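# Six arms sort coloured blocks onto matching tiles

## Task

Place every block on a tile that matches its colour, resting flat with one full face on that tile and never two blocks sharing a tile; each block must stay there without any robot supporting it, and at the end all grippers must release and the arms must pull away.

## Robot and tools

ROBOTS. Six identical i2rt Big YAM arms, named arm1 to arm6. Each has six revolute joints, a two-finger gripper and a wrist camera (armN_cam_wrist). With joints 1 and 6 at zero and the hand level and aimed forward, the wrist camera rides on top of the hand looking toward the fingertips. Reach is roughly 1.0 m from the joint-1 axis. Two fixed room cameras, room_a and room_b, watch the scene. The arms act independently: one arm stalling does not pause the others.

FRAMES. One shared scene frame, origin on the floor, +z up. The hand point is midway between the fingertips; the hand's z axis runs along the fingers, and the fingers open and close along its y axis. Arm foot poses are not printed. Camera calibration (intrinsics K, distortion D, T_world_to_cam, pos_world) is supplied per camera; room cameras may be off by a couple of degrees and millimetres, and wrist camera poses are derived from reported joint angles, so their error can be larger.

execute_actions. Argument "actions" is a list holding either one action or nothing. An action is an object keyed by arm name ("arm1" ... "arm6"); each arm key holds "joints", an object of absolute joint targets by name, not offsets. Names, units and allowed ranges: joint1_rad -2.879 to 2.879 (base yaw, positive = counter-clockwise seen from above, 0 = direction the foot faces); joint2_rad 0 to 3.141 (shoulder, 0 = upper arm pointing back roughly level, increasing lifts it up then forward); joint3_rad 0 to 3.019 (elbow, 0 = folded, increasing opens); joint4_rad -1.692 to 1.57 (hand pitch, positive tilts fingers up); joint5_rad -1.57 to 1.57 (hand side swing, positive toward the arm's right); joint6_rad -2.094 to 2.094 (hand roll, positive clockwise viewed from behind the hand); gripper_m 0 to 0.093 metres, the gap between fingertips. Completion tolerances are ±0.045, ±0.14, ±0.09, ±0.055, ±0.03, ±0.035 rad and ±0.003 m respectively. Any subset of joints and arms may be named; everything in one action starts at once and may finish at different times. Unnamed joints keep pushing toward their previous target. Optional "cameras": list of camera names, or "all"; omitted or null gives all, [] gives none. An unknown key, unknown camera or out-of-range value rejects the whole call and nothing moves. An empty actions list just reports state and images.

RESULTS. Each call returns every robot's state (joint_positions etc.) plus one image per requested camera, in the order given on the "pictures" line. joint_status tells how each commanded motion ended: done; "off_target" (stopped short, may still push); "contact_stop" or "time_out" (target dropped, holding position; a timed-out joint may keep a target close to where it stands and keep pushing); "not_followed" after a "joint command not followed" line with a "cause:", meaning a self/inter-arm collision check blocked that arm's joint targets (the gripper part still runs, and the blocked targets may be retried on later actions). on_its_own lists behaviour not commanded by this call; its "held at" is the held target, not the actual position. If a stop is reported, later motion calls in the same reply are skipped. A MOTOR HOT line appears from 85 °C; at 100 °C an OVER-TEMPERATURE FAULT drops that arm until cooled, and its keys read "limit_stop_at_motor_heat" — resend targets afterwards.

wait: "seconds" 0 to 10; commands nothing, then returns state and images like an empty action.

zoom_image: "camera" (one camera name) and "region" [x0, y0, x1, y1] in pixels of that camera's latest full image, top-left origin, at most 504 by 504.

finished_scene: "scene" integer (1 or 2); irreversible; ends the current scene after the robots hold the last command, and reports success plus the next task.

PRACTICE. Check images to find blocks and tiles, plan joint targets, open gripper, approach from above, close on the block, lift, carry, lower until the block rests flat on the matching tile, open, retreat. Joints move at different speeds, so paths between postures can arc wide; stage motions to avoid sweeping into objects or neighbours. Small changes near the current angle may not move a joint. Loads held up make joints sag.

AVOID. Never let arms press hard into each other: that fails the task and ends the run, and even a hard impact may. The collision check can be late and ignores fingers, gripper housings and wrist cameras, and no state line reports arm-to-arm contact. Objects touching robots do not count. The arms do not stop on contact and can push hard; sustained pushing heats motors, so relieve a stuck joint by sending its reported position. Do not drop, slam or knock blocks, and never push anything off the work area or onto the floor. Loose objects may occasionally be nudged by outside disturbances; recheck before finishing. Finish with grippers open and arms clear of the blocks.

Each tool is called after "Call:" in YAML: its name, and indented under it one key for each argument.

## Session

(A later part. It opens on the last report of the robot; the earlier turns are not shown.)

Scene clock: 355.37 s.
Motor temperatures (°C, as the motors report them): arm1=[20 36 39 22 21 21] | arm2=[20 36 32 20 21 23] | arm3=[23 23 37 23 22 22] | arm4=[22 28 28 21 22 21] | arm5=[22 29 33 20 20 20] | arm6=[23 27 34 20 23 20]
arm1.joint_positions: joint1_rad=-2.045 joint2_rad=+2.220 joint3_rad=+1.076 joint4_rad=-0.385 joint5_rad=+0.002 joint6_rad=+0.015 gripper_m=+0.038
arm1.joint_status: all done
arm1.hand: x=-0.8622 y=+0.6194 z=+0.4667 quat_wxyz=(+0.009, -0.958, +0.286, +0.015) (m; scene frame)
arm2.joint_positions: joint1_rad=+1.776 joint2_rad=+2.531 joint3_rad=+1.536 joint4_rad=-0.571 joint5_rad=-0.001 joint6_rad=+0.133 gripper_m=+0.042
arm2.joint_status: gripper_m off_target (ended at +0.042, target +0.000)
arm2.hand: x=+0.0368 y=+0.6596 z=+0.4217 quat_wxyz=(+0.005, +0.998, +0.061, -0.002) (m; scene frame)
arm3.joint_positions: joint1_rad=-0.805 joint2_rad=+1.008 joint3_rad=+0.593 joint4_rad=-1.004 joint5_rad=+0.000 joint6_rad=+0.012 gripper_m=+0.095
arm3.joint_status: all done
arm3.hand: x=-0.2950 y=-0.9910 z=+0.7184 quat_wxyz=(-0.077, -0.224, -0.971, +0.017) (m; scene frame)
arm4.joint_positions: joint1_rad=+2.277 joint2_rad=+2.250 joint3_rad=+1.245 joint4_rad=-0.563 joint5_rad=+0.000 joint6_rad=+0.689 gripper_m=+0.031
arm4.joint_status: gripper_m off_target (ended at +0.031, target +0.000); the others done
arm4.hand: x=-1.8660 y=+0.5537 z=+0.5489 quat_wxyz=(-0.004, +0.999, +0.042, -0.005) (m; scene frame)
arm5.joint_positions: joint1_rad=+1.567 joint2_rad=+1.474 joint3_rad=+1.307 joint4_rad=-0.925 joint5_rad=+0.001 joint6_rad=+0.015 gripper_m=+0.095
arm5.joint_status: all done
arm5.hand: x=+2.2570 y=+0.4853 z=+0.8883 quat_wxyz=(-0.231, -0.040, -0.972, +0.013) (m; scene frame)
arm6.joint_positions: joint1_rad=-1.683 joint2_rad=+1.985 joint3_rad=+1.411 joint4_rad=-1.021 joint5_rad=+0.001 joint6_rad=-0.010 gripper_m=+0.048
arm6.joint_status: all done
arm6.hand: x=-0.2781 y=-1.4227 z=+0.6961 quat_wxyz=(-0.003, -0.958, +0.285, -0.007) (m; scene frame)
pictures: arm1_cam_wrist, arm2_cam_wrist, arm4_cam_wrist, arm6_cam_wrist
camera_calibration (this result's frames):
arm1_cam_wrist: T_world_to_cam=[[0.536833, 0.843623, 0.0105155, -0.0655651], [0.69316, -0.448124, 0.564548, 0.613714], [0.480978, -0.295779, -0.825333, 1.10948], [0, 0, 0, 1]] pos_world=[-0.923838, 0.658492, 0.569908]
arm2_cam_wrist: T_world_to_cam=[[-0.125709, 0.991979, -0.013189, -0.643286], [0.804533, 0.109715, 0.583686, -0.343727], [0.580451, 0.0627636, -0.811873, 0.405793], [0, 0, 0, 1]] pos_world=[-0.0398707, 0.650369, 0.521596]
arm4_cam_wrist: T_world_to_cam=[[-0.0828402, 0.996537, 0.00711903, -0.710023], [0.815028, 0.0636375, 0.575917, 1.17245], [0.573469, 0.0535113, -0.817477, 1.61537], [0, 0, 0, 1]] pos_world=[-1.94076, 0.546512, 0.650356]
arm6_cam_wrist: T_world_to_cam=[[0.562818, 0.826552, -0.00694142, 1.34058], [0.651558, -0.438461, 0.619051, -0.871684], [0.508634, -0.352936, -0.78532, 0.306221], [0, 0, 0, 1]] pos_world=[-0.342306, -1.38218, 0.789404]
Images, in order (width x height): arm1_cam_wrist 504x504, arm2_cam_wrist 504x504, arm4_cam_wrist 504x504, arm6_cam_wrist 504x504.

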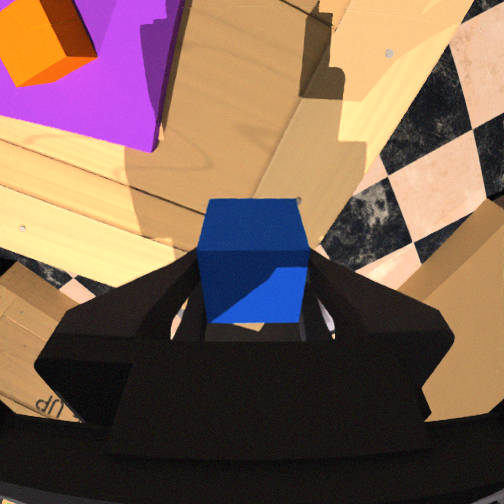

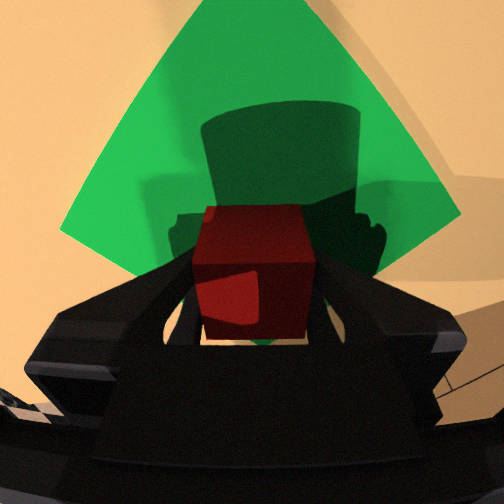

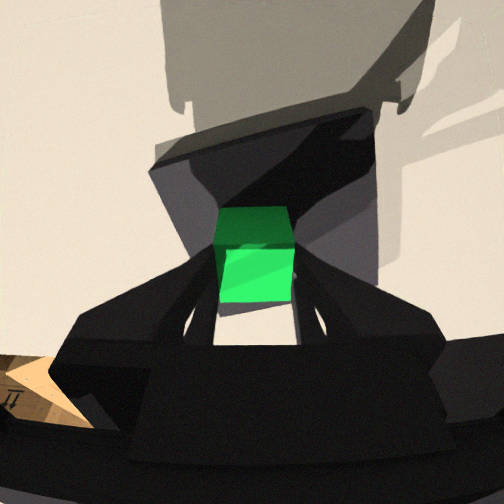

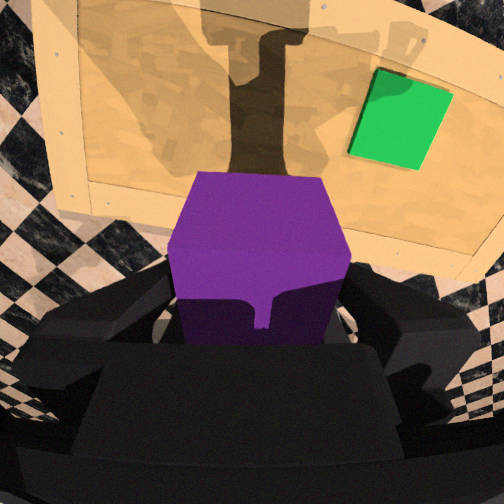

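Call:
execute_actions:
  actions:
    - {"arm1":{"joints":{"joint1_rad":-2.0,"joint2_rad":2.38,"joint3_rad":1.273,"joint4_rad":-0.43}},"arm2":{"joints":{"joint2_rad":1.92,"joint3_rad":1.22,"joint4_rad":-0.86,"joint6_rad":0}},"arm4":{"joints":{"joint1_rad":-2.64,"joint2_rad":1.48,"joint3_rad":0.80,"joint4_rad":-0.88,"joint6_rad":0}},"arm6":{"joints":{"joint2_rad":2.44,"joint3_rad":1.44,"joint4_rad":-0.52}}}
  cameras: ["arm1_cam_wrist","arm4_cam_wrist","arm6_cam_wrist","room_a"]

Scene clock: 478.80 s.
Motor temperatures (°C, as the motors report them): arm1=[20 34 35 22 21 21] | arm2=[20 38 32 20 21 23] | arm3=[23 22 38 23 22 22] | arm4=[22 28 27 21 22 21] | arm5=[22 28 37 21 20 20] | arm6=[23 29 34 20 23 20]
arm1.joint_positions: joint1_rad=-2.008 joint2_rad=+2.393 joint3_rad=+1.243 joint4_rad=-0.424 joint5_rad=+0.002 joint6_rad=+0.015 gripper_m=+0.038
arm1.joint_status: all done
arm1.hand: x=-0.8946 y=+0.6185 z=+0.4128 quat_wxyz=(+0.003, -0.963, +0.268, -0.006) (m; scene frame)
arm2.joint_positions: joint1_rad=+1.776 joint2_rad=+1.916 joint3_rad=+1.221 joint4_rad=-0.846 joint5_rad=-0.001 joint6_rad=+0.008 gripper_m=+0.042
arm2.joint_status: all done
arm2.hand: x=+0.1003 y=+0.6779 z=+0.6690 quat_wxyz=(+0.006, +0.992, +0.122, -0.014) (m; scene frame)
arm3.joint_positions: joint1_rad=-0.805 joint2_rad=+1.008 joint3_rad=+0.593 joint4_rad=-1.004 joint5_rad=+0.000 joint6_rad=+0.012 gripper_m=+0.095
arm3.joint_status: not commanded
arm3.hand: x=-0.2950 y=-0.9910 z=+0.7184 quat_wxyz=(-0.077, -0.224, -0.971, +0.017) (m; scene frame)
arm4.joint_positions: joint1_rad=-2.643 joint2_rad=+1.486 joint3_rad=+0.802 joint4_rad=-0.863 joint5_rad=+0.001 joint6_rad=+0.012 gripper_m=+0.031
arm4.joint_status: all done
arm4.hand: x=-1.3011 y=+0.6088 z=+0.7566 quat_wxyz=(-0.004, -0.487, -0.873, +0.005) (m; scene frame)
arm5.joint_positions: joint1_rad=+1.567 joint2_rad=+1.474 joint3_rad=+1.307 joint4_rad=-0.925 joint5_rad=+0.001 joint6_rad=+0.015 gripper_m=+0.095
arm5.joint_status: not commanded
arm5.hand: x=+2.2570 y=+0.4853 z=+0.8883 quat_wxyz=(-0.231, -0.040, -0.972, +0.013) (m; scene frame)
arm6.joint_positions: joint1_rad=-1.683 joint2_rad=+2.482 joint3_rad=+1.416 joint4_rad=-0.531 joint5_rad=+0.001 joint6_rad=-0.010 gripper_m=+0.048
arm6.joint_status: all done
arm6.hand: x=-0.2721 y=-1.4273 z=+0.4284 quat_wxyz=(-0.003, -0.958, +0.285, -0.008) (m; scene frame)
pictures: arm1_cam_wrist, arm4_cam_wrist, arm6_cam_wrist, room_a
camera_calibration (this result's frames):
arm1_cam_wrist: T_world_to_cam=[[0.504834, 0.863155, 0.0102969, -0.0874563], [0.687133, -0.409047, 0.600441, 0.621891], [0.522485, -0.296047, -0.799603, 1.10701], [0, 0, 0, 1]] pos_world=[-0.961568, 0.657599, 0.512663]
arm4_cam_wrist: T_world_to_cam=[[-0.851363, -0.524566, 0.00348705, -0.790777], [-0.427459, 0.697582, 0.575029, -1.41295], [-0.304073, 0.488067, -0.818126, 0.0524206], [0, 0, 0, 1]] pos_world=[-1.26128, 0.545248, 0.85813]
arm6_cam_wrist: T_world_to_cam=[[0.562822, 0.826549, -0.00693033, 1.33919], [0.650969, -0.438066, 0.619949, -0.711864], [0.509383, -0.353433, -0.784611, 0.0905211], [0, 0, 0, 1]] pos_world=[-0.336437, -1.38676, 0.521624]
Images, in order (width x height): arm1_cam_wrist 504x504, arm4_cam_wrist 504x504, arm6_cam_wrist 504x504, room_a 504x504.

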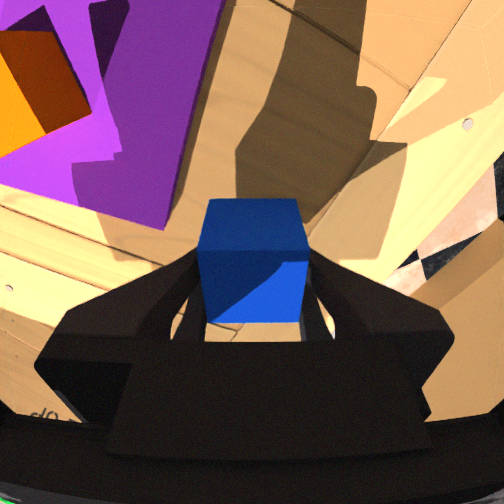

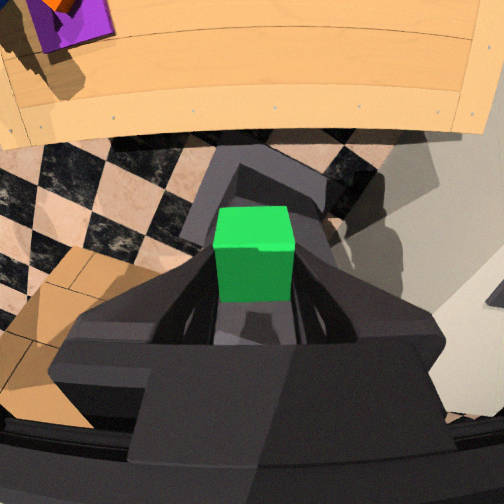

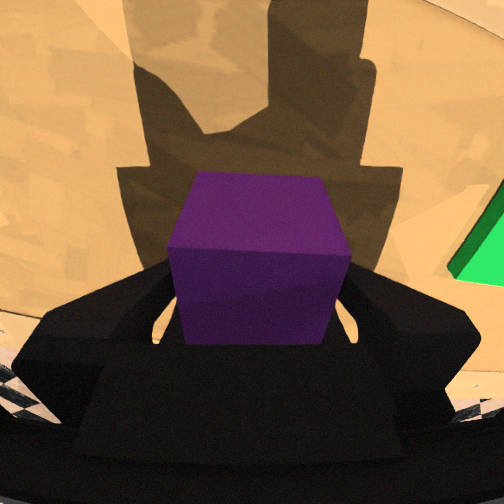

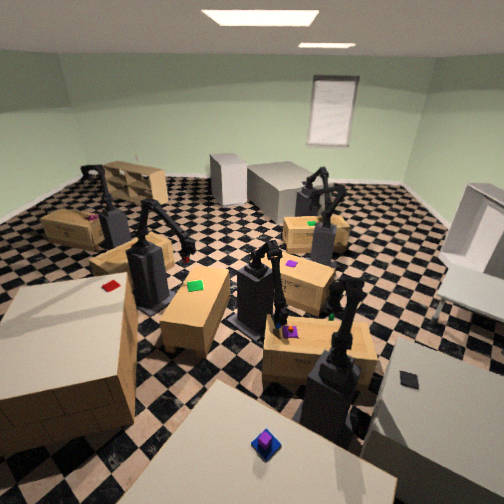

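Call:
execute_actions:
  actions:
    - {"arm1":{"joints":{"joint2_rad":2.412,"joint4_rad":-0.40}},"arm2":{"joints":{"joint1_rad":0.288}},"arm4":{"joints":{"joint2_rad":2.605,"joint3_rad":1.57,"joint4_rad":-0.50}},"arm6":{"joints":{"joint2_rad":2.49,"joint4_rad":-0.45}}}
  cameras: ["arm1_cam_wrist","arm2_cam_wrist","arm4_cam_wrist","arm6_cam_wrist"]

Scene clock: 532.43 s.
Motor temperatures (°C, as the motors report them): arm1=[20 35 36 22 21 21] | arm2=[20 36 32 20 21 23] | arm3=[23 22 38 23 22 22] | arm4=[22 27 28 21 22 21] | arm5=[22 28 38 21 20 20] | arm6=[23 31 33 20 23 20]
arm1.joint_positions: joint1_rad=-2.008 joint2_rad=+2.402 joint3_rad=+1.243 joint4_rad=-0.411 joint5_rad=+0.002 joint6_rad=+0.015 gripper_m=+0.038
arm1.joint_status: all done
arm1.hand: x=-0.8940 y=+0.6181 z=+0.4082 quat_wxyz=(+0.004, -0.963, +0.268, -0.005) (m; scene frame)
arm2.joint_positions: joint1_rad=+0.283 joint2_rad=+1.916 joint3_rad=+1.221 joint4_rad=-0.846 joint5_rad=+0.002 joint6_rad=+0.006 gripper_m=+0.042
arm2.joint_status: all done
arm2.hand: x=+0.4310 y=+1.2931 z=+0.6653 quat_wxyz=(-0.007, +0.812, -0.583, -0.008) (m; scene frame)
arm3.joint_positions: joint1_rad=-0.805 joint2_rad=+1.008 joint3_rad=+0.593 joint4_rad=-1.004 joint5_rad=+0.000 joint6_rad=+0.012 gripper_m=+0.095
arm3.joint_status: not commanded
arm3.hand: x=-0.2950 y=-0.9910 z=+0.7184 quat_wxyz=(-0.077, -0.224, -0.971, +0.017) (m; scene frame)
arm4.joint_positions: joint1_rad=-2.643 joint2_rad=+2.598 joint3_rad=+1.548 joint4_rad=-0.505 joint5_rad=+0.000 joint6_rad=+0.010 gripper_m=+0.031
arm4.joint_status: all done
arm4.hand: x=-1.1888 y=+0.4295 z=+0.4183 quat_wxyz=(-0.001, -0.487, -0.874, +0.002) (m; scene frame)
arm5.joint_positions: joint1_rad=+1.567 joint2_rad=+1.474 joint3_rad=+1.307 joint4_rad=-0.925 joint5_rad=+0.001 joint6_rad=+0.015 gripper_m=+0.095
arm5.joint_status: not commanded
arm5.hand: x=+2.2570 y=+0.4853 z=+0.8883 quat_wxyz=(-0.231, -0.040, -0.972, +0.013) (m; scene frame)
arm6.joint_positions: joint1_rad=-1.683 joint2_rad=+2.482 joint3_rad=+1.416 joint4_rad=-0.463 joint5_rad=+0.001 joint6_rad=-0.010 gripper_m=+0.048
arm6.joint_status: all done
arm6.hand: x=-0.2859 y=-1.4181 z=+0.4286 quat_wxyz=(+0.007, -0.958, +0.285, +0.024) (m; scene frame)
pictures: arm1_cam_wrist, arm2_cam_wrist, arm4_cam_wrist, arm6_cam_wrist
camera_calibration (this result's frames):
arm1_cam_wrist: T_world_to_cam=[[0.50484, 0.863152, 0.0102922, -0.087437], [0.688525, -0.409838, 0.598303, 0.626642], [0.520645, -0.294961, -0.801204, 1.10125], [0, 0, 0, 1]] pos_world=[-0.960678, 0.657119, 0.508304]
arm2_cam_wrist: T_world_to_cam=[[0.945649, 0.325176, -0.00291002, -0.825313], [0.268904, -0.776908, 0.569302, 0.514357], [0.182862, -0.539142, -0.822124, 1.29147], [0, 0, 0, 1]] pos_world=[0.405983, 1.36427, 0.766522]
arm4_cam_wrist: T_world_to_cam=[[-0.85056, -0.52587, 0.00282255, -0.786218], [-0.426512, 0.692976, 0.581267, -1.04486], [-0.307626, 0.493199, -0.813708, -0.110944], [0, 0, 0, 1]] pos_world=[-1.1485, 0.365333, 0.519285]
arm6_cam_wrist: T_world_to_cam=[[0.56253, 0.826742, -0.00757289, 1.33982], [0.684219, -0.460373, 0.565598, -0.697839], [0.464117, -0.323347, -0.824647, 0.147907], [0, 0, 0, 1]] pos_world=[-0.344861, -1.38113, 0.526813]
Images, in order (width x height): arm1_cam_wrist 504x504, arm2_cam_wrist 504x504, arm4_cam_wrist 504x504, arm6_cam_wrist 504x504.

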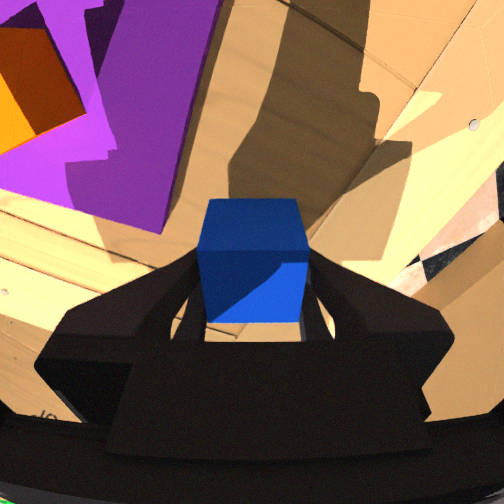

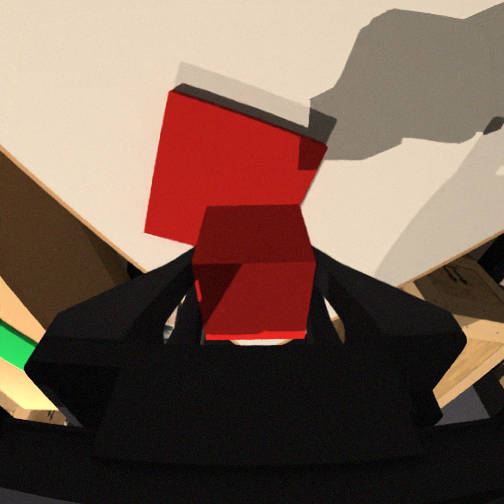

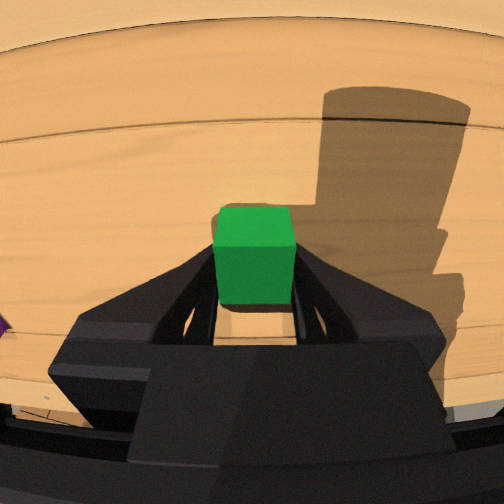

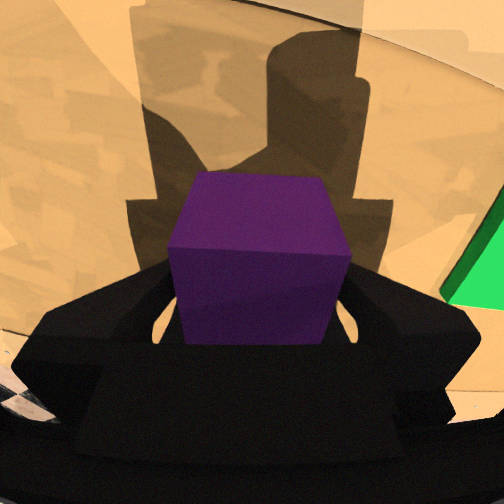

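Call:
zoom_image:
  camera: "arm4_cam_wrist"
  region: [190, 180, 340, 320]

Region (190, 180, 340, 320) of arm4_cam_wrist's 504x504 image, scaled by 3.360, with more detail than that image has; it fills the top 470 rows of this view, and the rest is white.

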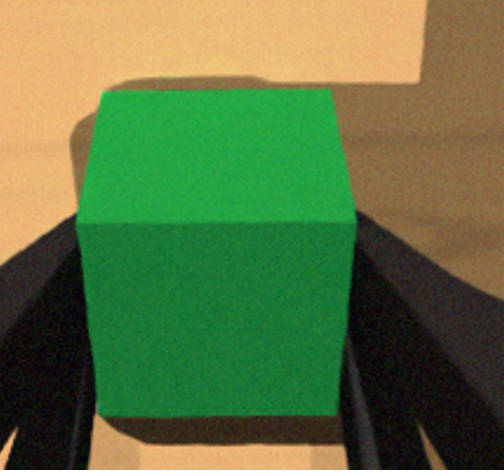

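Call:
execute_actions:
  actions:
    - {"arm1":{"joints":{"joint2_rad":2.435}},"arm2":{"joints":{"joint1_rad":0.328,"joint2_rad":2.035,"joint3_rad":1.21,"joint4_rad":-0.72,"joint6_rad":0.38}},"arm4":{"joints":{"joint2_rad":2.632}},"arm6":{"joints":{"joint2_rad":2.525}}}
  cameras: ["arm1_cam_wrist","arm2_cam_wrist","arm4_cam_wrist","arm6_cam_wrist"]

Scene clock: 587.87 s.
Motor temperatures (°C, as the motors report them): arm1=[20 34 36 22 21 21] | arm2=[20 36 32 20 21 23] | arm3=[23 22 38 23 22 22] | arm4=[22 30 27 21 22 21] | arm5=[22 28 39 21 20 20] | arm6=[23 30 33 20 23 20]
arm1.joint_positions: joint1_rad=-2.008 joint2_rad=+2.424 joint3_rad=+1.246 joint4_rad=-0.409 joint5_rad=+0.002 joint6_rad=+0.015 gripper_m=+0.038
arm1.joint_status: all done
arm1.hand: x=-0.8884 y=+0.6150 z=+0.3982 quat_wxyz=(+0.001, -0.963, +0.268, -0.013) (m; scene frame)
arm2.joint_positions: joint1_rad=+0.324 joint2_rad=+2.051 joint3_rad=+1.202 joint4_rad=-0.736 joint5_rad=+0.002 joint6_rad=+0.372 gripper_m=+0.042
arm2.joint_status: all done
arm2.hand: x=+0.4146 y=+1.2779 z=+0.5949 quat_wxyz=(+0.004, +0.707, -0.707, +0.010) (m; scene frame)
arm3.joint_positions: joint1_rad=-0.805 joint2_rad=+1.008 joint3_rad=+0.593 joint4_rad=-1.004 joint5_rad=+0.000 joint6_rad=+0.012 gripper_m=+0.095
arm3.joint_status: not commanded
arm3.hand: x=-0.2950 y=-0.9910 z=+0.7184 quat_wxyz=(-0.077, -0.224, -0.971, +0.017) (m; scene frame)
arm4.joint_positions: joint1_rad=-2.643 joint2_rad=+2.601 joint3_rad=+1.548 joint4_rad=-0.505 joint5_rad=+0.000 joint6_rad=+0.010 gripper_m=+0.031
arm4.joint_status: all done
arm4.hand: x=-1.1893 y=+0.4304 z=+0.4171 quat_wxyz=(+0.000, -0.487, -0.874, +0.002) (m; scene frame)
arm5.joint_positions: joint1_rad=+1.567 joint2_rad=+1.474 joint3_rad=+1.307 joint4_rad=-0.925 joint5_rad=+0.001 joint6_rad=+0.015 gripper_m=+0.095
arm5.joint_status: not commanded
arm5.hand: x=+2.2570 y=+0.4853 z=+0.8883 quat_wxyz=(-0.231, -0.040, -0.972, +0.013) (m; scene frame)
arm6.joint_positions: joint1_rad=-1.683 joint2_rad=+2.527 joint3_rad=+1.416 joint4_rad=-0.460 joint5_rad=+0.001 joint6_rad=-0.010 gripper_m=+0.048
arm6.joint_status: all done
arm6.hand: x=-0.2714 y=-1.4279 z=+0.4050 quat_wxyz=(+0.001, -0.958, +0.285, +0.005) (m; scene frame)
pictures: arm1_cam_wrist, arm2_cam_wrist, arm4_cam_wrist, arm6_cam_wrist
camera_calibration (this result's frames):
arm1_cam_wrist: T_world_to_cam=[[0.504803, 0.863173, 0.0103212, -0.0874803], [0.679697, -0.404816, 0.611667, 0.611206], [0.532152, -0.301756, -0.791048, 1.09972], [0, 0, 0, 1]] pos_world=[-0.956492, 0.654783, 0.496978]
arm2_cam_wrist: T_world_to_cam=[[0.999976, 0.00539433, 0.00426987, -0.423193], [0.00173559, -0.798374, 0.602159, 0.665707], [0.00665719, -0.602137, -0.798365, 1.36777], [0, 0, 0, 1]] pos_world=[0.412922, 1.35735, 0.692921]
arm4_cam_wrist: T_world_to_cam=[[-0.850561, -0.525869, 0.00284682, -0.786241], [-0.425794, 0.691854, 0.583127, -1.0444], [-0.308618, 0.494773, -0.812376, -0.114971], [0, 0, 0, 1]] pos_world=[-1.14893, 0.366, 0.517859]
arm6_cam_wrist: T_world_to_cam=[[0.562714, 0.82662, -0.00717998, 1.33925], [0.664104, -0.446876, 0.599389, -0.698747], [0.492259, -0.342053, -0.800425, 0.0896182], [0, 0, 0, 1]] pos_world=[-0.333687, -1.38865, 0.50017]
Images, in order (width x height): arm1_cam_wrist 504x504, arm2_cam_wrist 504x504, arm4_cam_wrist 504x504, arm6_cam_wrist 504x504.

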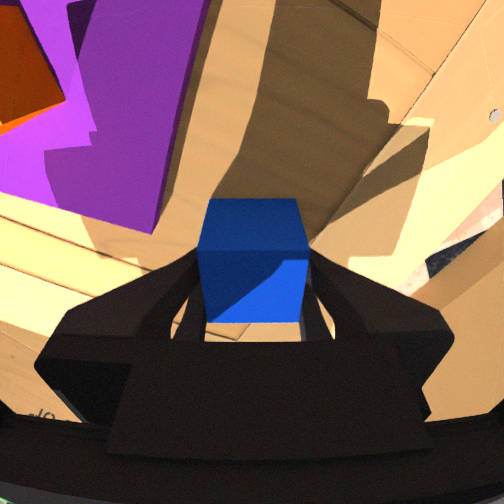

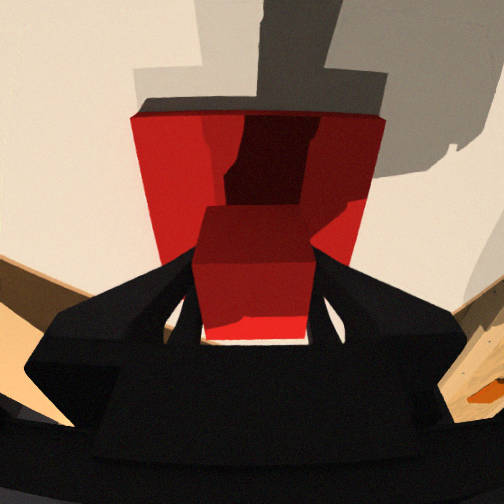

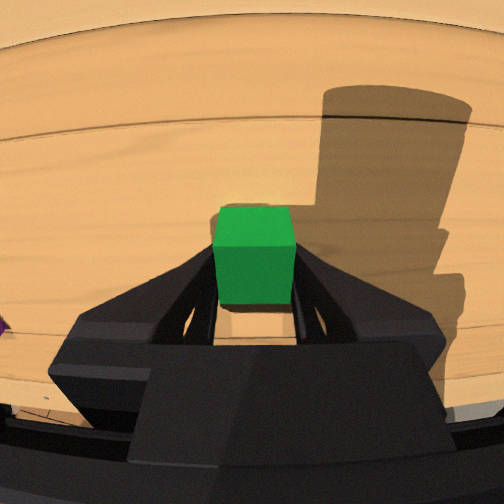

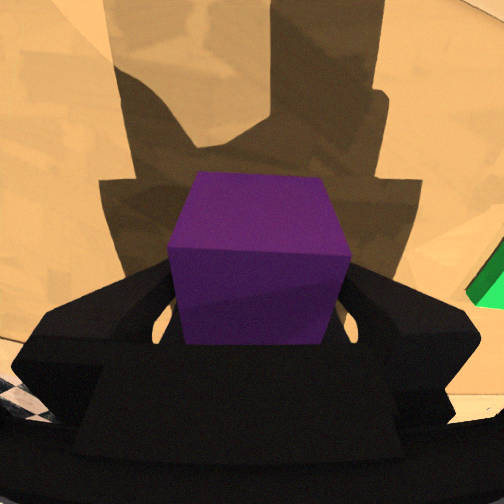

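Call:
execute_actions:
  actions:
    - {"arm1":{"joints":{"gripper_m":0.093,"joint2_rad":2.415}},"arm2":{"joints":{"joint2_rad":2.075,"joint4_rad":-0.69}},"arm4":{"joints":{"joint2_rad":2.655}},"arm6":{"joints":{"joint2_rad":2.545}}}
  cameras: ["arm1_cam_wrist","arm2_cam_wrist","arm4_cam_wrist","arm6_cam_wrist"]

Scene clock: 613.83 s.
Motor temperatures (°C, as the motors report them): arm1=[20 34 36 22 21 21] | arm2=[20 37 32 20 21 23] | arm3=[23 22 38 23 22 22] | arm4=[22 30 27 21 22 21] | arm5=[22 28 39 21 20 20] | arm6=[23 30 32 20 23 20]
arm1.joint_positions: joint1_rad=-2.008 joint2_rad=+2.424 joint3_rad=+1.246 joint4_rad=-0.409 joint5_rad=+0.002 joint6_rad=+0.014 gripper_m=+0.093
arm1.joint_status: all done
arm1.hand: x=-0.8884 y=+0.6150 z=+0.3982 quat_wxyz=(+0.001, -0.963, +0.268, -0.013) (m; scene frame)
arm2.joint_positions: joint1_rad=+0.324 joint2_rad=+2.069 joint3_rad=+1.202 joint4_rad=-0.706 joint5_rad=+0.002 joint6_rad=+0.373 gripper_m=+0.042
arm2.joint_status: all done
arm2.hand: x=+0.4135 y=+1.2807 z=+0.5859 quat_wxyz=(+0.001, +0.707, -0.707, +0.005) (m; scene frame)
arm3.joint_positions: joint1_rad=-0.805 joint2_rad=+1.008 joint3_rad=+0.593 joint4_rad=-1.004 joint5_rad=+0.000 joint6_rad=+0.012 gripper_m=+0.095
arm3.joint_status: not commanded
arm3.hand: x=-0.2950 y=-0.9910 z=+0.7184 quat_wxyz=(-0.077, -0.224, -0.971, +0.017) (m; scene frame)
arm4.joint_positions: joint1_rad=-2.643 joint2_rad=+2.602 joint3_rad=+1.548 joint4_rad=-0.505 joint5_rad=+0.000 joint6_rad=+0.010 gripper_m=+0.031
arm4.joint_status: all done
arm4.hand: x=-1.1896 y=+0.4308 z=+0.4165 quat_wxyz=(+0.001, -0.487, -0.874, +0.002) (m; scene frame)
arm5.joint_positions: joint1_rad=+1.567 joint2_rad=+1.474 joint3_rad=+1.307 joint4_rad=-0.925 joint5_rad=+0.001 joint6_rad=+0.015 gripper_m=+0.095
arm5.joint_status: not commanded
arm5.hand: x=+2.2570 y=+0.4853 z=+0.8883 quat_wxyz=(-0.231, -0.040, -0.972, +0.013) (m; scene frame)
arm6.joint_positions: joint1_rad=-1.683 joint2_rad=+2.537 joint3_rad=+1.416 joint4_rad=-0.460 joint5_rad=+0.001 joint6_rad=-0.010 gripper_m=+0.048
arm6.joint_status: all done
arm6.hand: x=-0.2678 y=-1.4303 z=+0.3996 quat_wxyz=(-0.001, -0.958, +0.285, +0.000) (m; scene frame)
pictures: arm1_cam_wrist, arm2_cam_wrist, arm4_cam_wrist, arm6_cam_wrist
camera_calibration (this result's frames):
arm1_cam_wrist: T_world_to_cam=[[0.504474, 0.863365, 0.0103117, -0.0878874], [0.679852, -0.404551, 0.61167, 0.611179], [0.532266, -0.301561, -0.791046, 1.0997], [0, 0, 0, 1]] pos_world=[-0.956507, 0.654758, 0.496978]
arm2_cam_wrist: T_world_to_cam=[[0.999988, 0.00498034, 0.000162588, -0.41914], [0.00391146, -0.804749, 0.593602, 0.685621], [0.00308718, -0.593594, -0.804759, 1.35656], [0, 0, 0, 1]] pos_world=[0.412265, 1.35909, 0.684789]
arm4_cam_wrist: T_world_to_cam=[[-0.850561, -0.525868, 0.00285895, -0.786252], [-0.425435, 0.691291, 0.584057, -1.04417], [-0.309113, 0.49556, -0.811708, -0.116984], [0, 0, 0, 1]] pos_world=[-1.14914, 0.366334, 0.517146]
arm6_cam_wrist: T_world_to_cam=[[0.562758, 0.826592, -0.00708126, 1.33911], [0.658942, -0.443414, 0.607602, -0.698738], [0.499099, -0.346599, -0.79421, 0.0755677], [0, 0, 0, 1]] pos_world=[-0.330881, -1.39053, 0.494054]
Images, in order (width x height): arm1_cam_wrist 504x504, arm2_cam_wrist 504x504, arm4_cam_wrist 504x504, arm6_cam_wrist 504x504.

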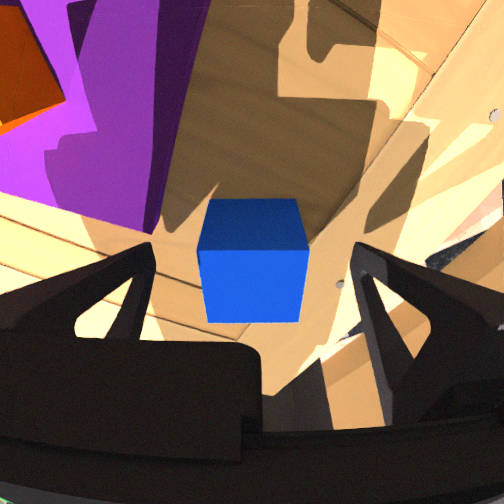

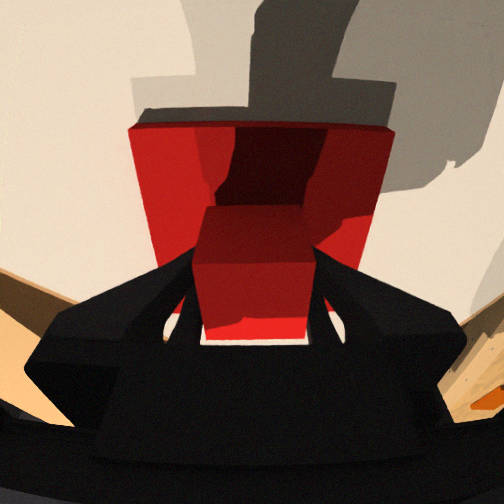

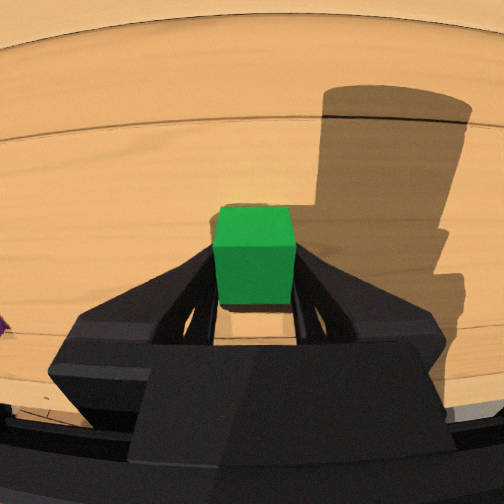

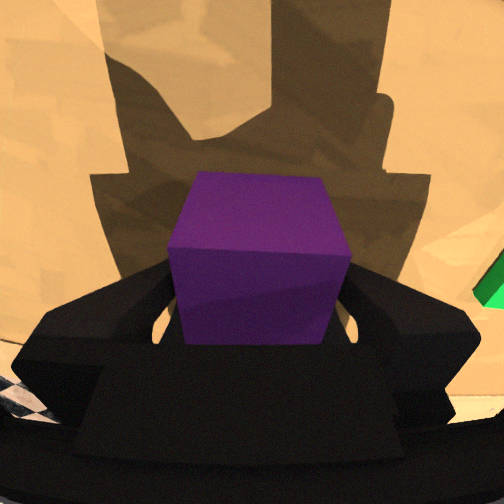

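Call:
execute_actions:
  actions:
    - {"arm1":{"joints":{"joint1_rad":-1.96,"joint2_rad":2.30,"joint3_rad":1.46,"joint4_rad":-0.70}},"arm2":{"joints":{"joint2_rad":2.088}},"arm4":{"joints":{"joint2_rad":2.60,"gripper_m":0.093}},"arm6":{"joints":{"joint2_rad":2.562}}}
  cameras: ["arm1_cam_wrist","arm2_cam_wrist","arm4_cam_wrist","arm6_cam_wrist"]

Scene clock: 670.80 s.
Motor temperatures (°C, as the motors report them): arm1=[20 35 36 22 21 21] | arm2=[20 36 31 20 21 23] | arm3=[23 22 38 23 22 22] | arm4=[22 30 27 21 22 21] | arm5=[22 28 39 21 20 20] | arm6=[23 30 32 20 23 20]
arm1.joint_positions: joint1_rad=-1.967 joint2_rad=+2.291 joint3_rad=+1.448 joint4_rad=-0.691 joint5_rad=+0.002 joint6_rad=+0.014 gripper_m=+0.093
arm1.joint_status: all done
arm1.hand: x=-0.9808 y=+0.6399 z=+0.5074 quat_wxyz=(+0.008, -0.969, +0.248, +0.013) (m; scene frame)
arm2.joint_positions: joint1_rad=+0.324 joint2_rad=+2.080 joint3_rad=+1.202 joint4_rad=-0.706 joint5_rad=+0.002 joint6_rad=+0.373 gripper_m=+0.042
arm2.joint_status: all done
arm2.hand: x=+0.4145 y=+1.2781 z=+0.5803 quat_wxyz=(+0.004, +0.707, -0.707, +0.010) (m; scene frame)
arm3.joint_positions: joint1_rad=-0.805 joint2_rad=+1.008 joint3_rad=+0.593 joint4_rad=-1.004 joint5_rad=+0.000 joint6_rad=+0.012 gripper_m=+0.095
arm3.joint_status: not commanded
arm3.hand: x=-0.2950 y=-0.9910 z=+0.7184 quat_wxyz=(-0.077, -0.224, -0.971, +0.017) (m; scene frame)
arm4.joint_positions: joint1_rad=-2.643 joint2_rad=+2.602 joint3_rad=+1.550 joint4_rad=-0.505 joint5_rad=+0.000 joint6_rad=+0.010 gripper_m=+0.093
arm4.joint_status: all done
arm4.hand: x=-1.1891 y=+0.4301 z=+0.4167 quat_wxyz=(+0.000, -0.487, -0.874, +0.002) (m; scene frame)
arm5.joint_positions: joint1_rad=+1.567 joint2_rad=+1.474 joint3_rad=+1.307 joint4_rad=-0.925 joint5_rad=+0.001 joint6_rad=+0.015 gripper_m=+0.095
arm5.joint_status: not commanded
arm5.hand: x=+2.2570 y=+0.4853 z=+0.8883 quat_wxyz=(-0.231, -0.040, -0.972, +0.013) (m; scene frame)
arm6.joint_positions: joint1_rad=-1.683 joint2_rad=+2.548 joint3_rad=+1.418 joint4_rad=-0.459 joint5_rad=+0.001 joint6_rad=-0.009 gripper_m=+0.048
arm6.joint_status: all done
arm6.hand: x=-0.2647 y=-1.4325 z=+0.3940 quat_wxyz=(-0.002, -0.958, +0.285, -0.005) (m; scene frame)
pictures: arm1_cam_wrist, arm2_cam_wrist, arm4_cam_wrist, arm6_cam_wrist
camera_calibration (this result's frames):
arm1_cam_wrist: T_world_to_cam=[[0.468605, 0.883353, 0.00987942, -0.111659], [0.723903, -0.390381, 0.56883, 0.673209], [0.506334, -0.259405, -0.822396, 1.2063], [0, 0, 0, 1]] pos_world=[-1.0458, 0.674361, 0.610214]
arm2_cam_wrist: T_world_to_cam=[[0.999978, 0.00501293, 0.00427717, -0.422561], [0.00142671, -0.798377, 0.602157, 0.67474], [0.00643336, -0.602137, -0.798367, 1.35639], [0, 0, 0, 1]] pos_world=[0.412863, 1.35755, 0.678402]
arm4_cam_wrist: T_world_to_cam=[[-0.850561, -0.525869, 0.00284277, -0.786235], [-0.425914, 0.692041, 0.582817, -1.044], [-0.308453, 0.494511, -0.812598, -0.114631], [0, 0, 0, 1]] pos_world=[-1.14875, 0.365717, 0.517545]
arm6_cam_wrist: T_world_to_cam=[[0.563113, 0.826347, -0.00737065, 1.33897], [0.654253, -0.440355, 0.61485, -0.698054], [0.504834, -0.351052, -0.78861, 0.0616932], [0, 0, 0, 1]] pos_world=[-0.328429, -1.39218, 0.487719]
Images, in order (width x height): arm1_cam_wrist 504x504, arm2_cam_wrist 504x504, arm4_cam_wrist 504x504, arm6_cam_wrist 504x504.

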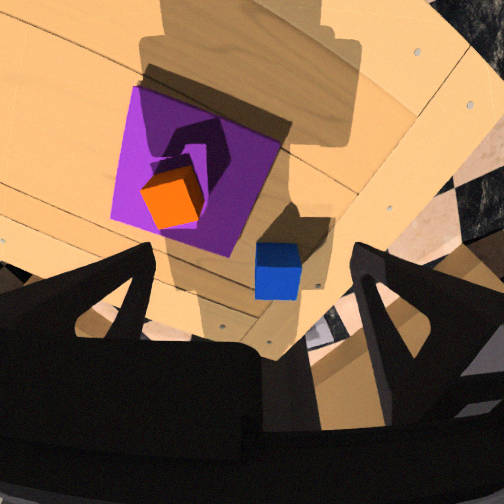

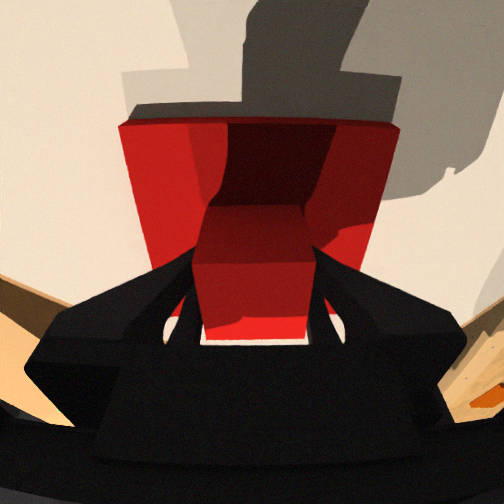

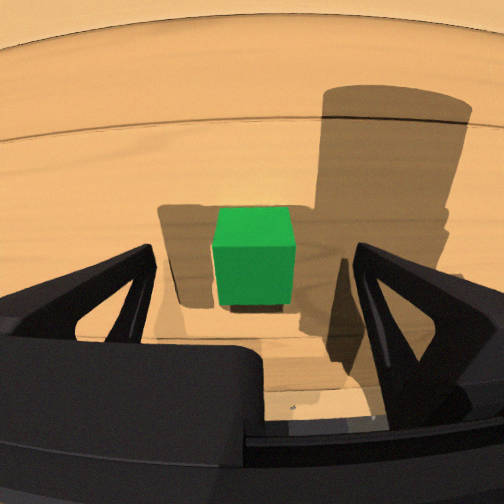

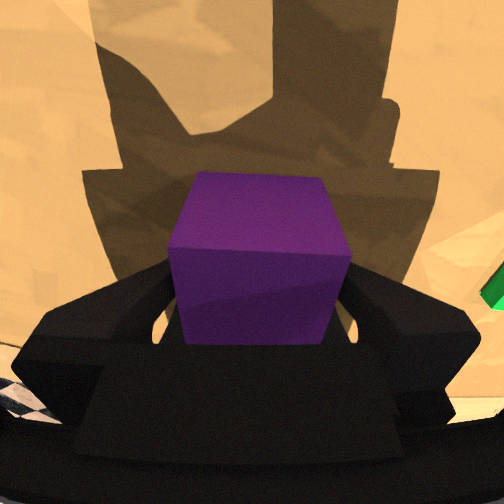

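Call:
execute_actions:
  actions:
    - {"arm1":{"joints":{"joint1_rad":-1.857,"joint2_rad":2.487,"joint3_rad":1.54,"joint4_rad":-0.578,"joint6_rad":-0.12}},"arm2":{"joints":{"joint2_rad":2.07,"gripper_m":0.093}},"arm4":{"joints":{"joint2_rad":1.3,"joint3_rad":0.62,"joint4_rad":-0.87}},"arm6":{"joints":{"joint2_rad":2.53,"gripper_m":0.093}}}
  cameras: ["arm1_cam_wrist","arm2_cam_wrist","arm6_cam_wrist"]

Scene clock: 726.67 s.
Motor temperatures (°C, as the motors report them): arm1=[20 36 37 22 21 21] | arm2=[20 36 31 20 21 23] | arm3=[23 22 39 23 22 22] | arm4=[22 32 27 21 22 21] | arm5=[22 28 40 21 20 20] | arm6=[23 30 32 20 23 20]
arm1.joint_positions: joint1_rad=-1.843 joint2_rad=+2.502 joint3_rad=+1.522 joint4_rad=-0.585 joint5_rad=+0.000 joint6_rad=-0.105 gripper_m=+0.093
arm1.joint_status: all done
arm1.hand: x=-1.0048 y=+0.5718 z=+0.4064 quat_wxyz=(+0.003, -0.992, +0.128, -0.002) (m; scene frame)
arm2.joint_positions: joint1_rad=+0.324 joint2_rad=+2.080 joint3_rad=+1.202 joint4_rad=-0.706 joint5_rad=+0.002 joint6_rad=+0.373 gripper_m=+0.093
arm2.joint_status: all done
arm2.hand: x=+0.4145 y=+1.2781 z=+0.5803 quat_wxyz=(+0.004, +0.707, -0.707, +0.010) (m; scene frame)
arm3.joint_positions: joint1_rad=-0.805 joint2_rad=+1.008 joint3_rad=+0.593 joint4_rad=-1.004 joint5_rad=+0.000 joint6_rad=+0.012 gripper_m=+0.095
arm3.joint_status: not commanded
arm3.hand: x=-0.2950 y=-0.9910 z=+0.7184 quat_wxyz=(-0.077, -0.224, -0.971, +0.017) (m; scene frame)
arm4.joint_positions: joint1_rad=-2.643 joint2_rad=+1.303 joint3_rad=+0.618 joint4_rad=-0.857 joint5_rad=+0.000 joint6_rad=+0.010 gripper_m=+0.093
arm4.joint_status: all done
arm4.hand: x=-1.3382 y=+0.6677 z=+0.7570 quat_wxyz=(-0.006, -0.487, -0.874, +0.005) (m; scene frame)
arm5.joint_positions: joint1_rad=+1.567 joint2_rad=+1.474 joint3_rad=+1.307 joint4_rad=-0.925 joint5_rad=+0.001 joint6_rad=+0.015 gripper_m=+0.095
arm5.joint_status: not commanded
arm5.hand: x=+2.2570 y=+0.4853 z=+0.8883 quat_wxyz=(-0.231, -0.040, -0.972, +0.013) (m; scene frame)
arm6.joint_positions: joint1_rad=-1.683 joint2_rad=+2.548 joint3_rad=+1.418 joint4_rad=-0.459 joint5_rad=+0.001 joint6_rad=-0.009 gripper_m=+0.093
arm6.joint_status: all done
arm6.hand: x=-0.2647 y=-1.4325 z=+0.3940 quat_wxyz=(-0.002, -0.958, +0.285, -0.005) (m; scene frame)
pictures: arm1_cam_wrist, arm2_cam_wrist, arm6_cam_wrist
camera_calibration (this result's frames):
arm1_cam_wrist: T_world_to_cam=[[0.242227, 0.970198, 0.00645232, -0.315023], [0.778908, -0.198424, 0.59492, 0.656337], [0.578471, -0.13908, -0.803759, 1.11377], [0, 0, 0, 1]] pos_world=[-1.0792, 0.590771, 0.506766]
arm2_cam_wrist: T_world_to_cam=[[0.99998, 0.00463153, 0.00428447, -0.422078], [0.00111783, -0.798379, 0.602154, 0.674872], [0.00620953, -0.602137, -0.798369, 1.35648], [0, 0, 0, 1]] pos_world=[0.412892, 1.35755, 0.678402]
arm6_cam_wrist: T_world_to_cam=[[0.563113, 0.826347, -0.00737065, 1.33897], [0.654253, -0.440355, 0.61485, -0.698054], [0.504834, -0.351052, -0.78861, 0.0616932], [0, 0, 0, 1]] pos_world=[-0.328429, -1.39218, 0.487719]
Images, in order (width x height): arm1_cam_wrist 504x504, arm2_cam_wrist 504x504, arm6_cam_wrist 504x504.

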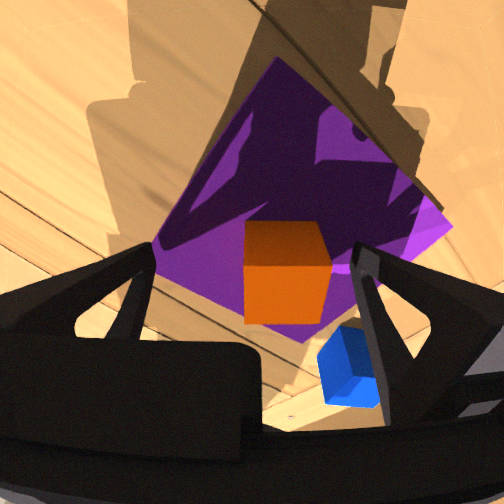

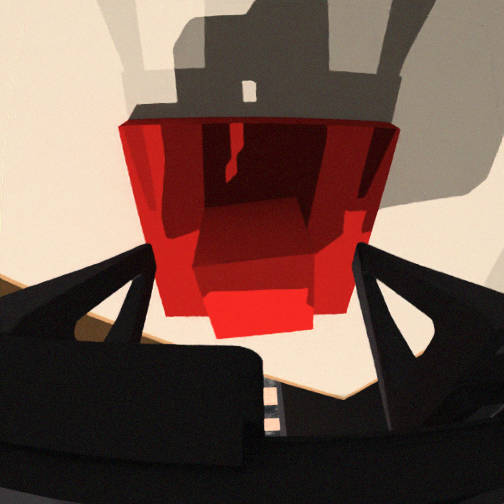

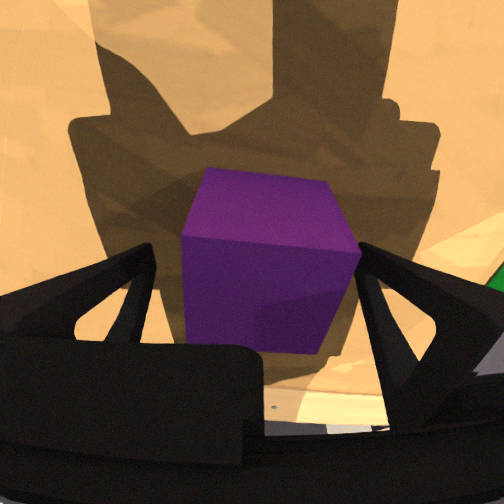

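Call:
execute_actions:
  actions:
    - {"arm1":{"joints":{"joint1_rad":-1.875,"gripper_m":0}},"arm2":{"joints":{"joint2_rad":1.3,"joint3_rad":0.8,"joint4_rad":-0.9,"joint6_rad":0}},"arm4":{"joints":{"joint1_rad":-0.22,"joint2_rad":1.75,"joint3_rad":1.36,"joint4_rad":-1.0}},"arm6":{"joints":{"joint2_rad":1.2,"joint3_rad":0.7,"joint4_rad":-0.9}}}
  cameras: ["arm1_cam_wrist","arm2_cam_wrist","arm4_cam_wrist","arm6_cam_wrist"]

Scene clock: 780.77 s.
Motor temperatures (°C, as the motors report them): arm1=[20 37 36 22 21 21] | arm2=[20 37 31 20 21 23] | arm3=[23 21 39 23 22 22] | arm4=[22 29 28 21 22 21] | arm5=[22 28 40 21 20 20] | arm6=[23 31 31 20 23 20]
arm1.joint_positions: joint1_rad=-1.864 joint2_rad=+2.502 joint3_rad=+1.522 joint4_rad=-0.585 joint5_rad=+0.000 joint6_rad=-0.106 gripper_m=+0.032
arm1.joint_status: gripper_m off_target (ended at +0.032, target +0.000); the others done
arm1.hand: x=-1.0002 y=+0.5834 z=+0.4064 quat_wxyz=(+0.003, -0.990, +0.139, -0.002) (m; scene frame)
arm2.joint_positions: joint1_rad=+0.324 joint2_rad=+1.295 joint3_rad=+0.804 joint4_rad=-0.890 joint5_rad=+0.002 joint6_rad=+0.008 gripper_m=+0.093
arm2.joint_status: all done
arm2.hand: x=+0.4648 y=+1.1500 z=+0.7850 quat_wxyz=(-0.051, +0.820, -0.565, -0.075) (m; scene frame)
arm3.joint_positions: joint1_rad=-0.805 joint2_rad=+1.008 joint3_rad=+0.593 joint4_rad=-1.004 joint5_rad=+0.000 joint6_rad=+0.012 gripper_m=+0.095
arm3.joint_status: not commanded
arm3.hand: x=-0.2950 y=-0.9910 z=+0.7184 quat_wxyz=(-0.077, -0.224, -0.971, +0.017) (m; scene frame)
arm4.joint_positions: joint1_rad=-0.214 joint2_rad=+1.746 joint3_rad=+1.353 joint4_rad=-0.986 joint5_rad=-0.001 joint6_rad=+0.010 gripper_m=+0.093
arm4.joint_status: all done
arm4.hand: x=-1.4101 y=+1.4604 z=+0.8424 quat_wxyz=(-0.071, +0.646, -0.757, -0.070) (m; scene frame)
arm5.joint_positions: joint1_rad=+1.567 joint2_rad=+1.474 joint3_rad=+1.307 joint4_rad=-0.925 joint5_rad=+0.001 joint6_rad=+0.015 gripper_m=+0.095
arm5.joint_status: not commanded
arm5.hand: x=+2.2570 y=+0.4853 z=+0.8883 quat_wxyz=(-0.231, -0.040, -0.972, +0.013) (m; scene frame)
arm6.joint_positions: joint1_rad=-1.683 joint2_rad=+1.207 joint3_rad=+0.698 joint4_rad=-0.892 joint5_rad=+0.001 joint6_rad=-0.009 gripper_m=+0.093
arm6.joint_status: all done
arm6.hand: x=-0.0898 y=-1.5481 z=+0.7777 quat_wxyz=(+0.026, -0.955, +0.284, +0.085) (m; scene frame)
pictures: arm1_cam_wrist, arm2_cam_wrist, arm4_cam_wrist, arm6_cam_wrist
camera_calibration (this result's frames):
arm1_cam_wrist: T_world_to_cam=[[0.262159, 0.965002, 0.00667001, -0.304443], [0.774683, -0.214567, 0.594834, 0.660281], [0.575447, -0.150774, -0.803821, 1.11664], [0, 0, 0, 1]] pos_world=[-1.07426, 0.603823, 0.506854]
arm2_cam_wrist: T_world_to_cam=[[0.932127, 0.362113, -0.00362578, -0.84597], [0.328358, -0.840929, 0.430138, 0.481209], [0.15271, -0.402134, -0.902756, 1.22635], [0, 0, 0, 1]] pos_world=[0.443267, 1.20416, 0.897042]
arm4_cam_wrist: T_world_to_cam=[[0.987552, -0.156664, -0.0140763, 1.63346], [-0.137, -0.900651, 0.412383, 0.777732], [-0.0772833, -0.405321, -0.910902, 1.37646], [0, 0, 0, 1]] pos_world=[-1.4002, 1.51428, 0.956087]
arm6_cam_wrist: T_world_to_cam=[[0.562132, 0.826997, -0.00916112, 1.34121], [0.73843, -0.49688, 0.455886, -1.05563], [0.372464, -0.263033, -0.889991, 0.438692], [0, 0, 0, 1]] pos_world=[-0.137823, -1.51831, 0.883968]
Images, in order (width x height): arm1_cam_wrist 504x504, arm2_cam_wrist 504x504, arm4_cam_wrist 504x504, arm6_cam_wrist 504x504.

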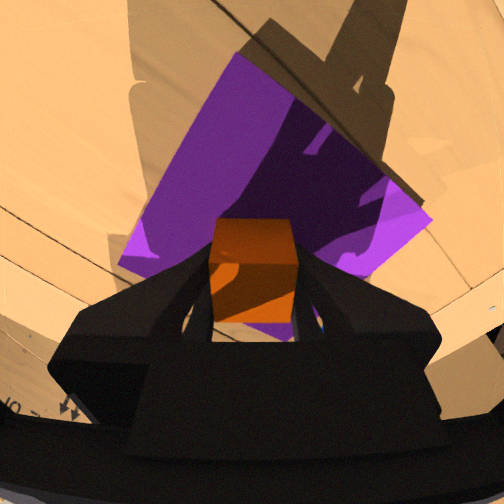

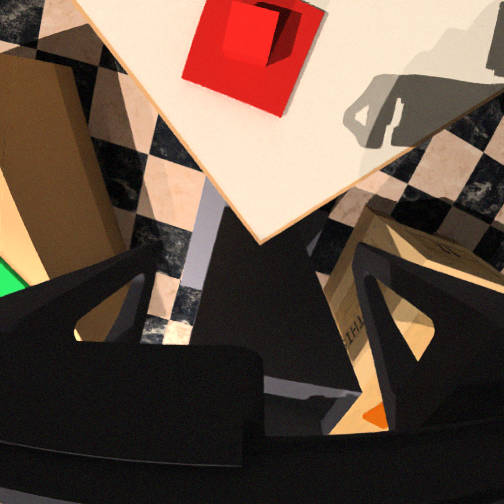

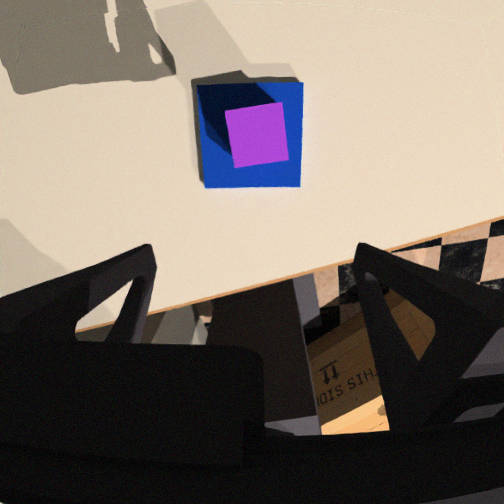

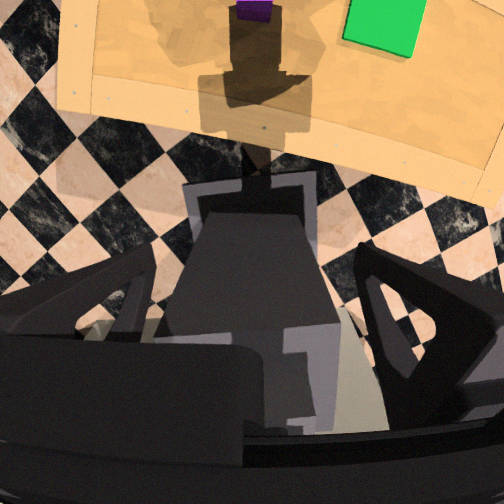

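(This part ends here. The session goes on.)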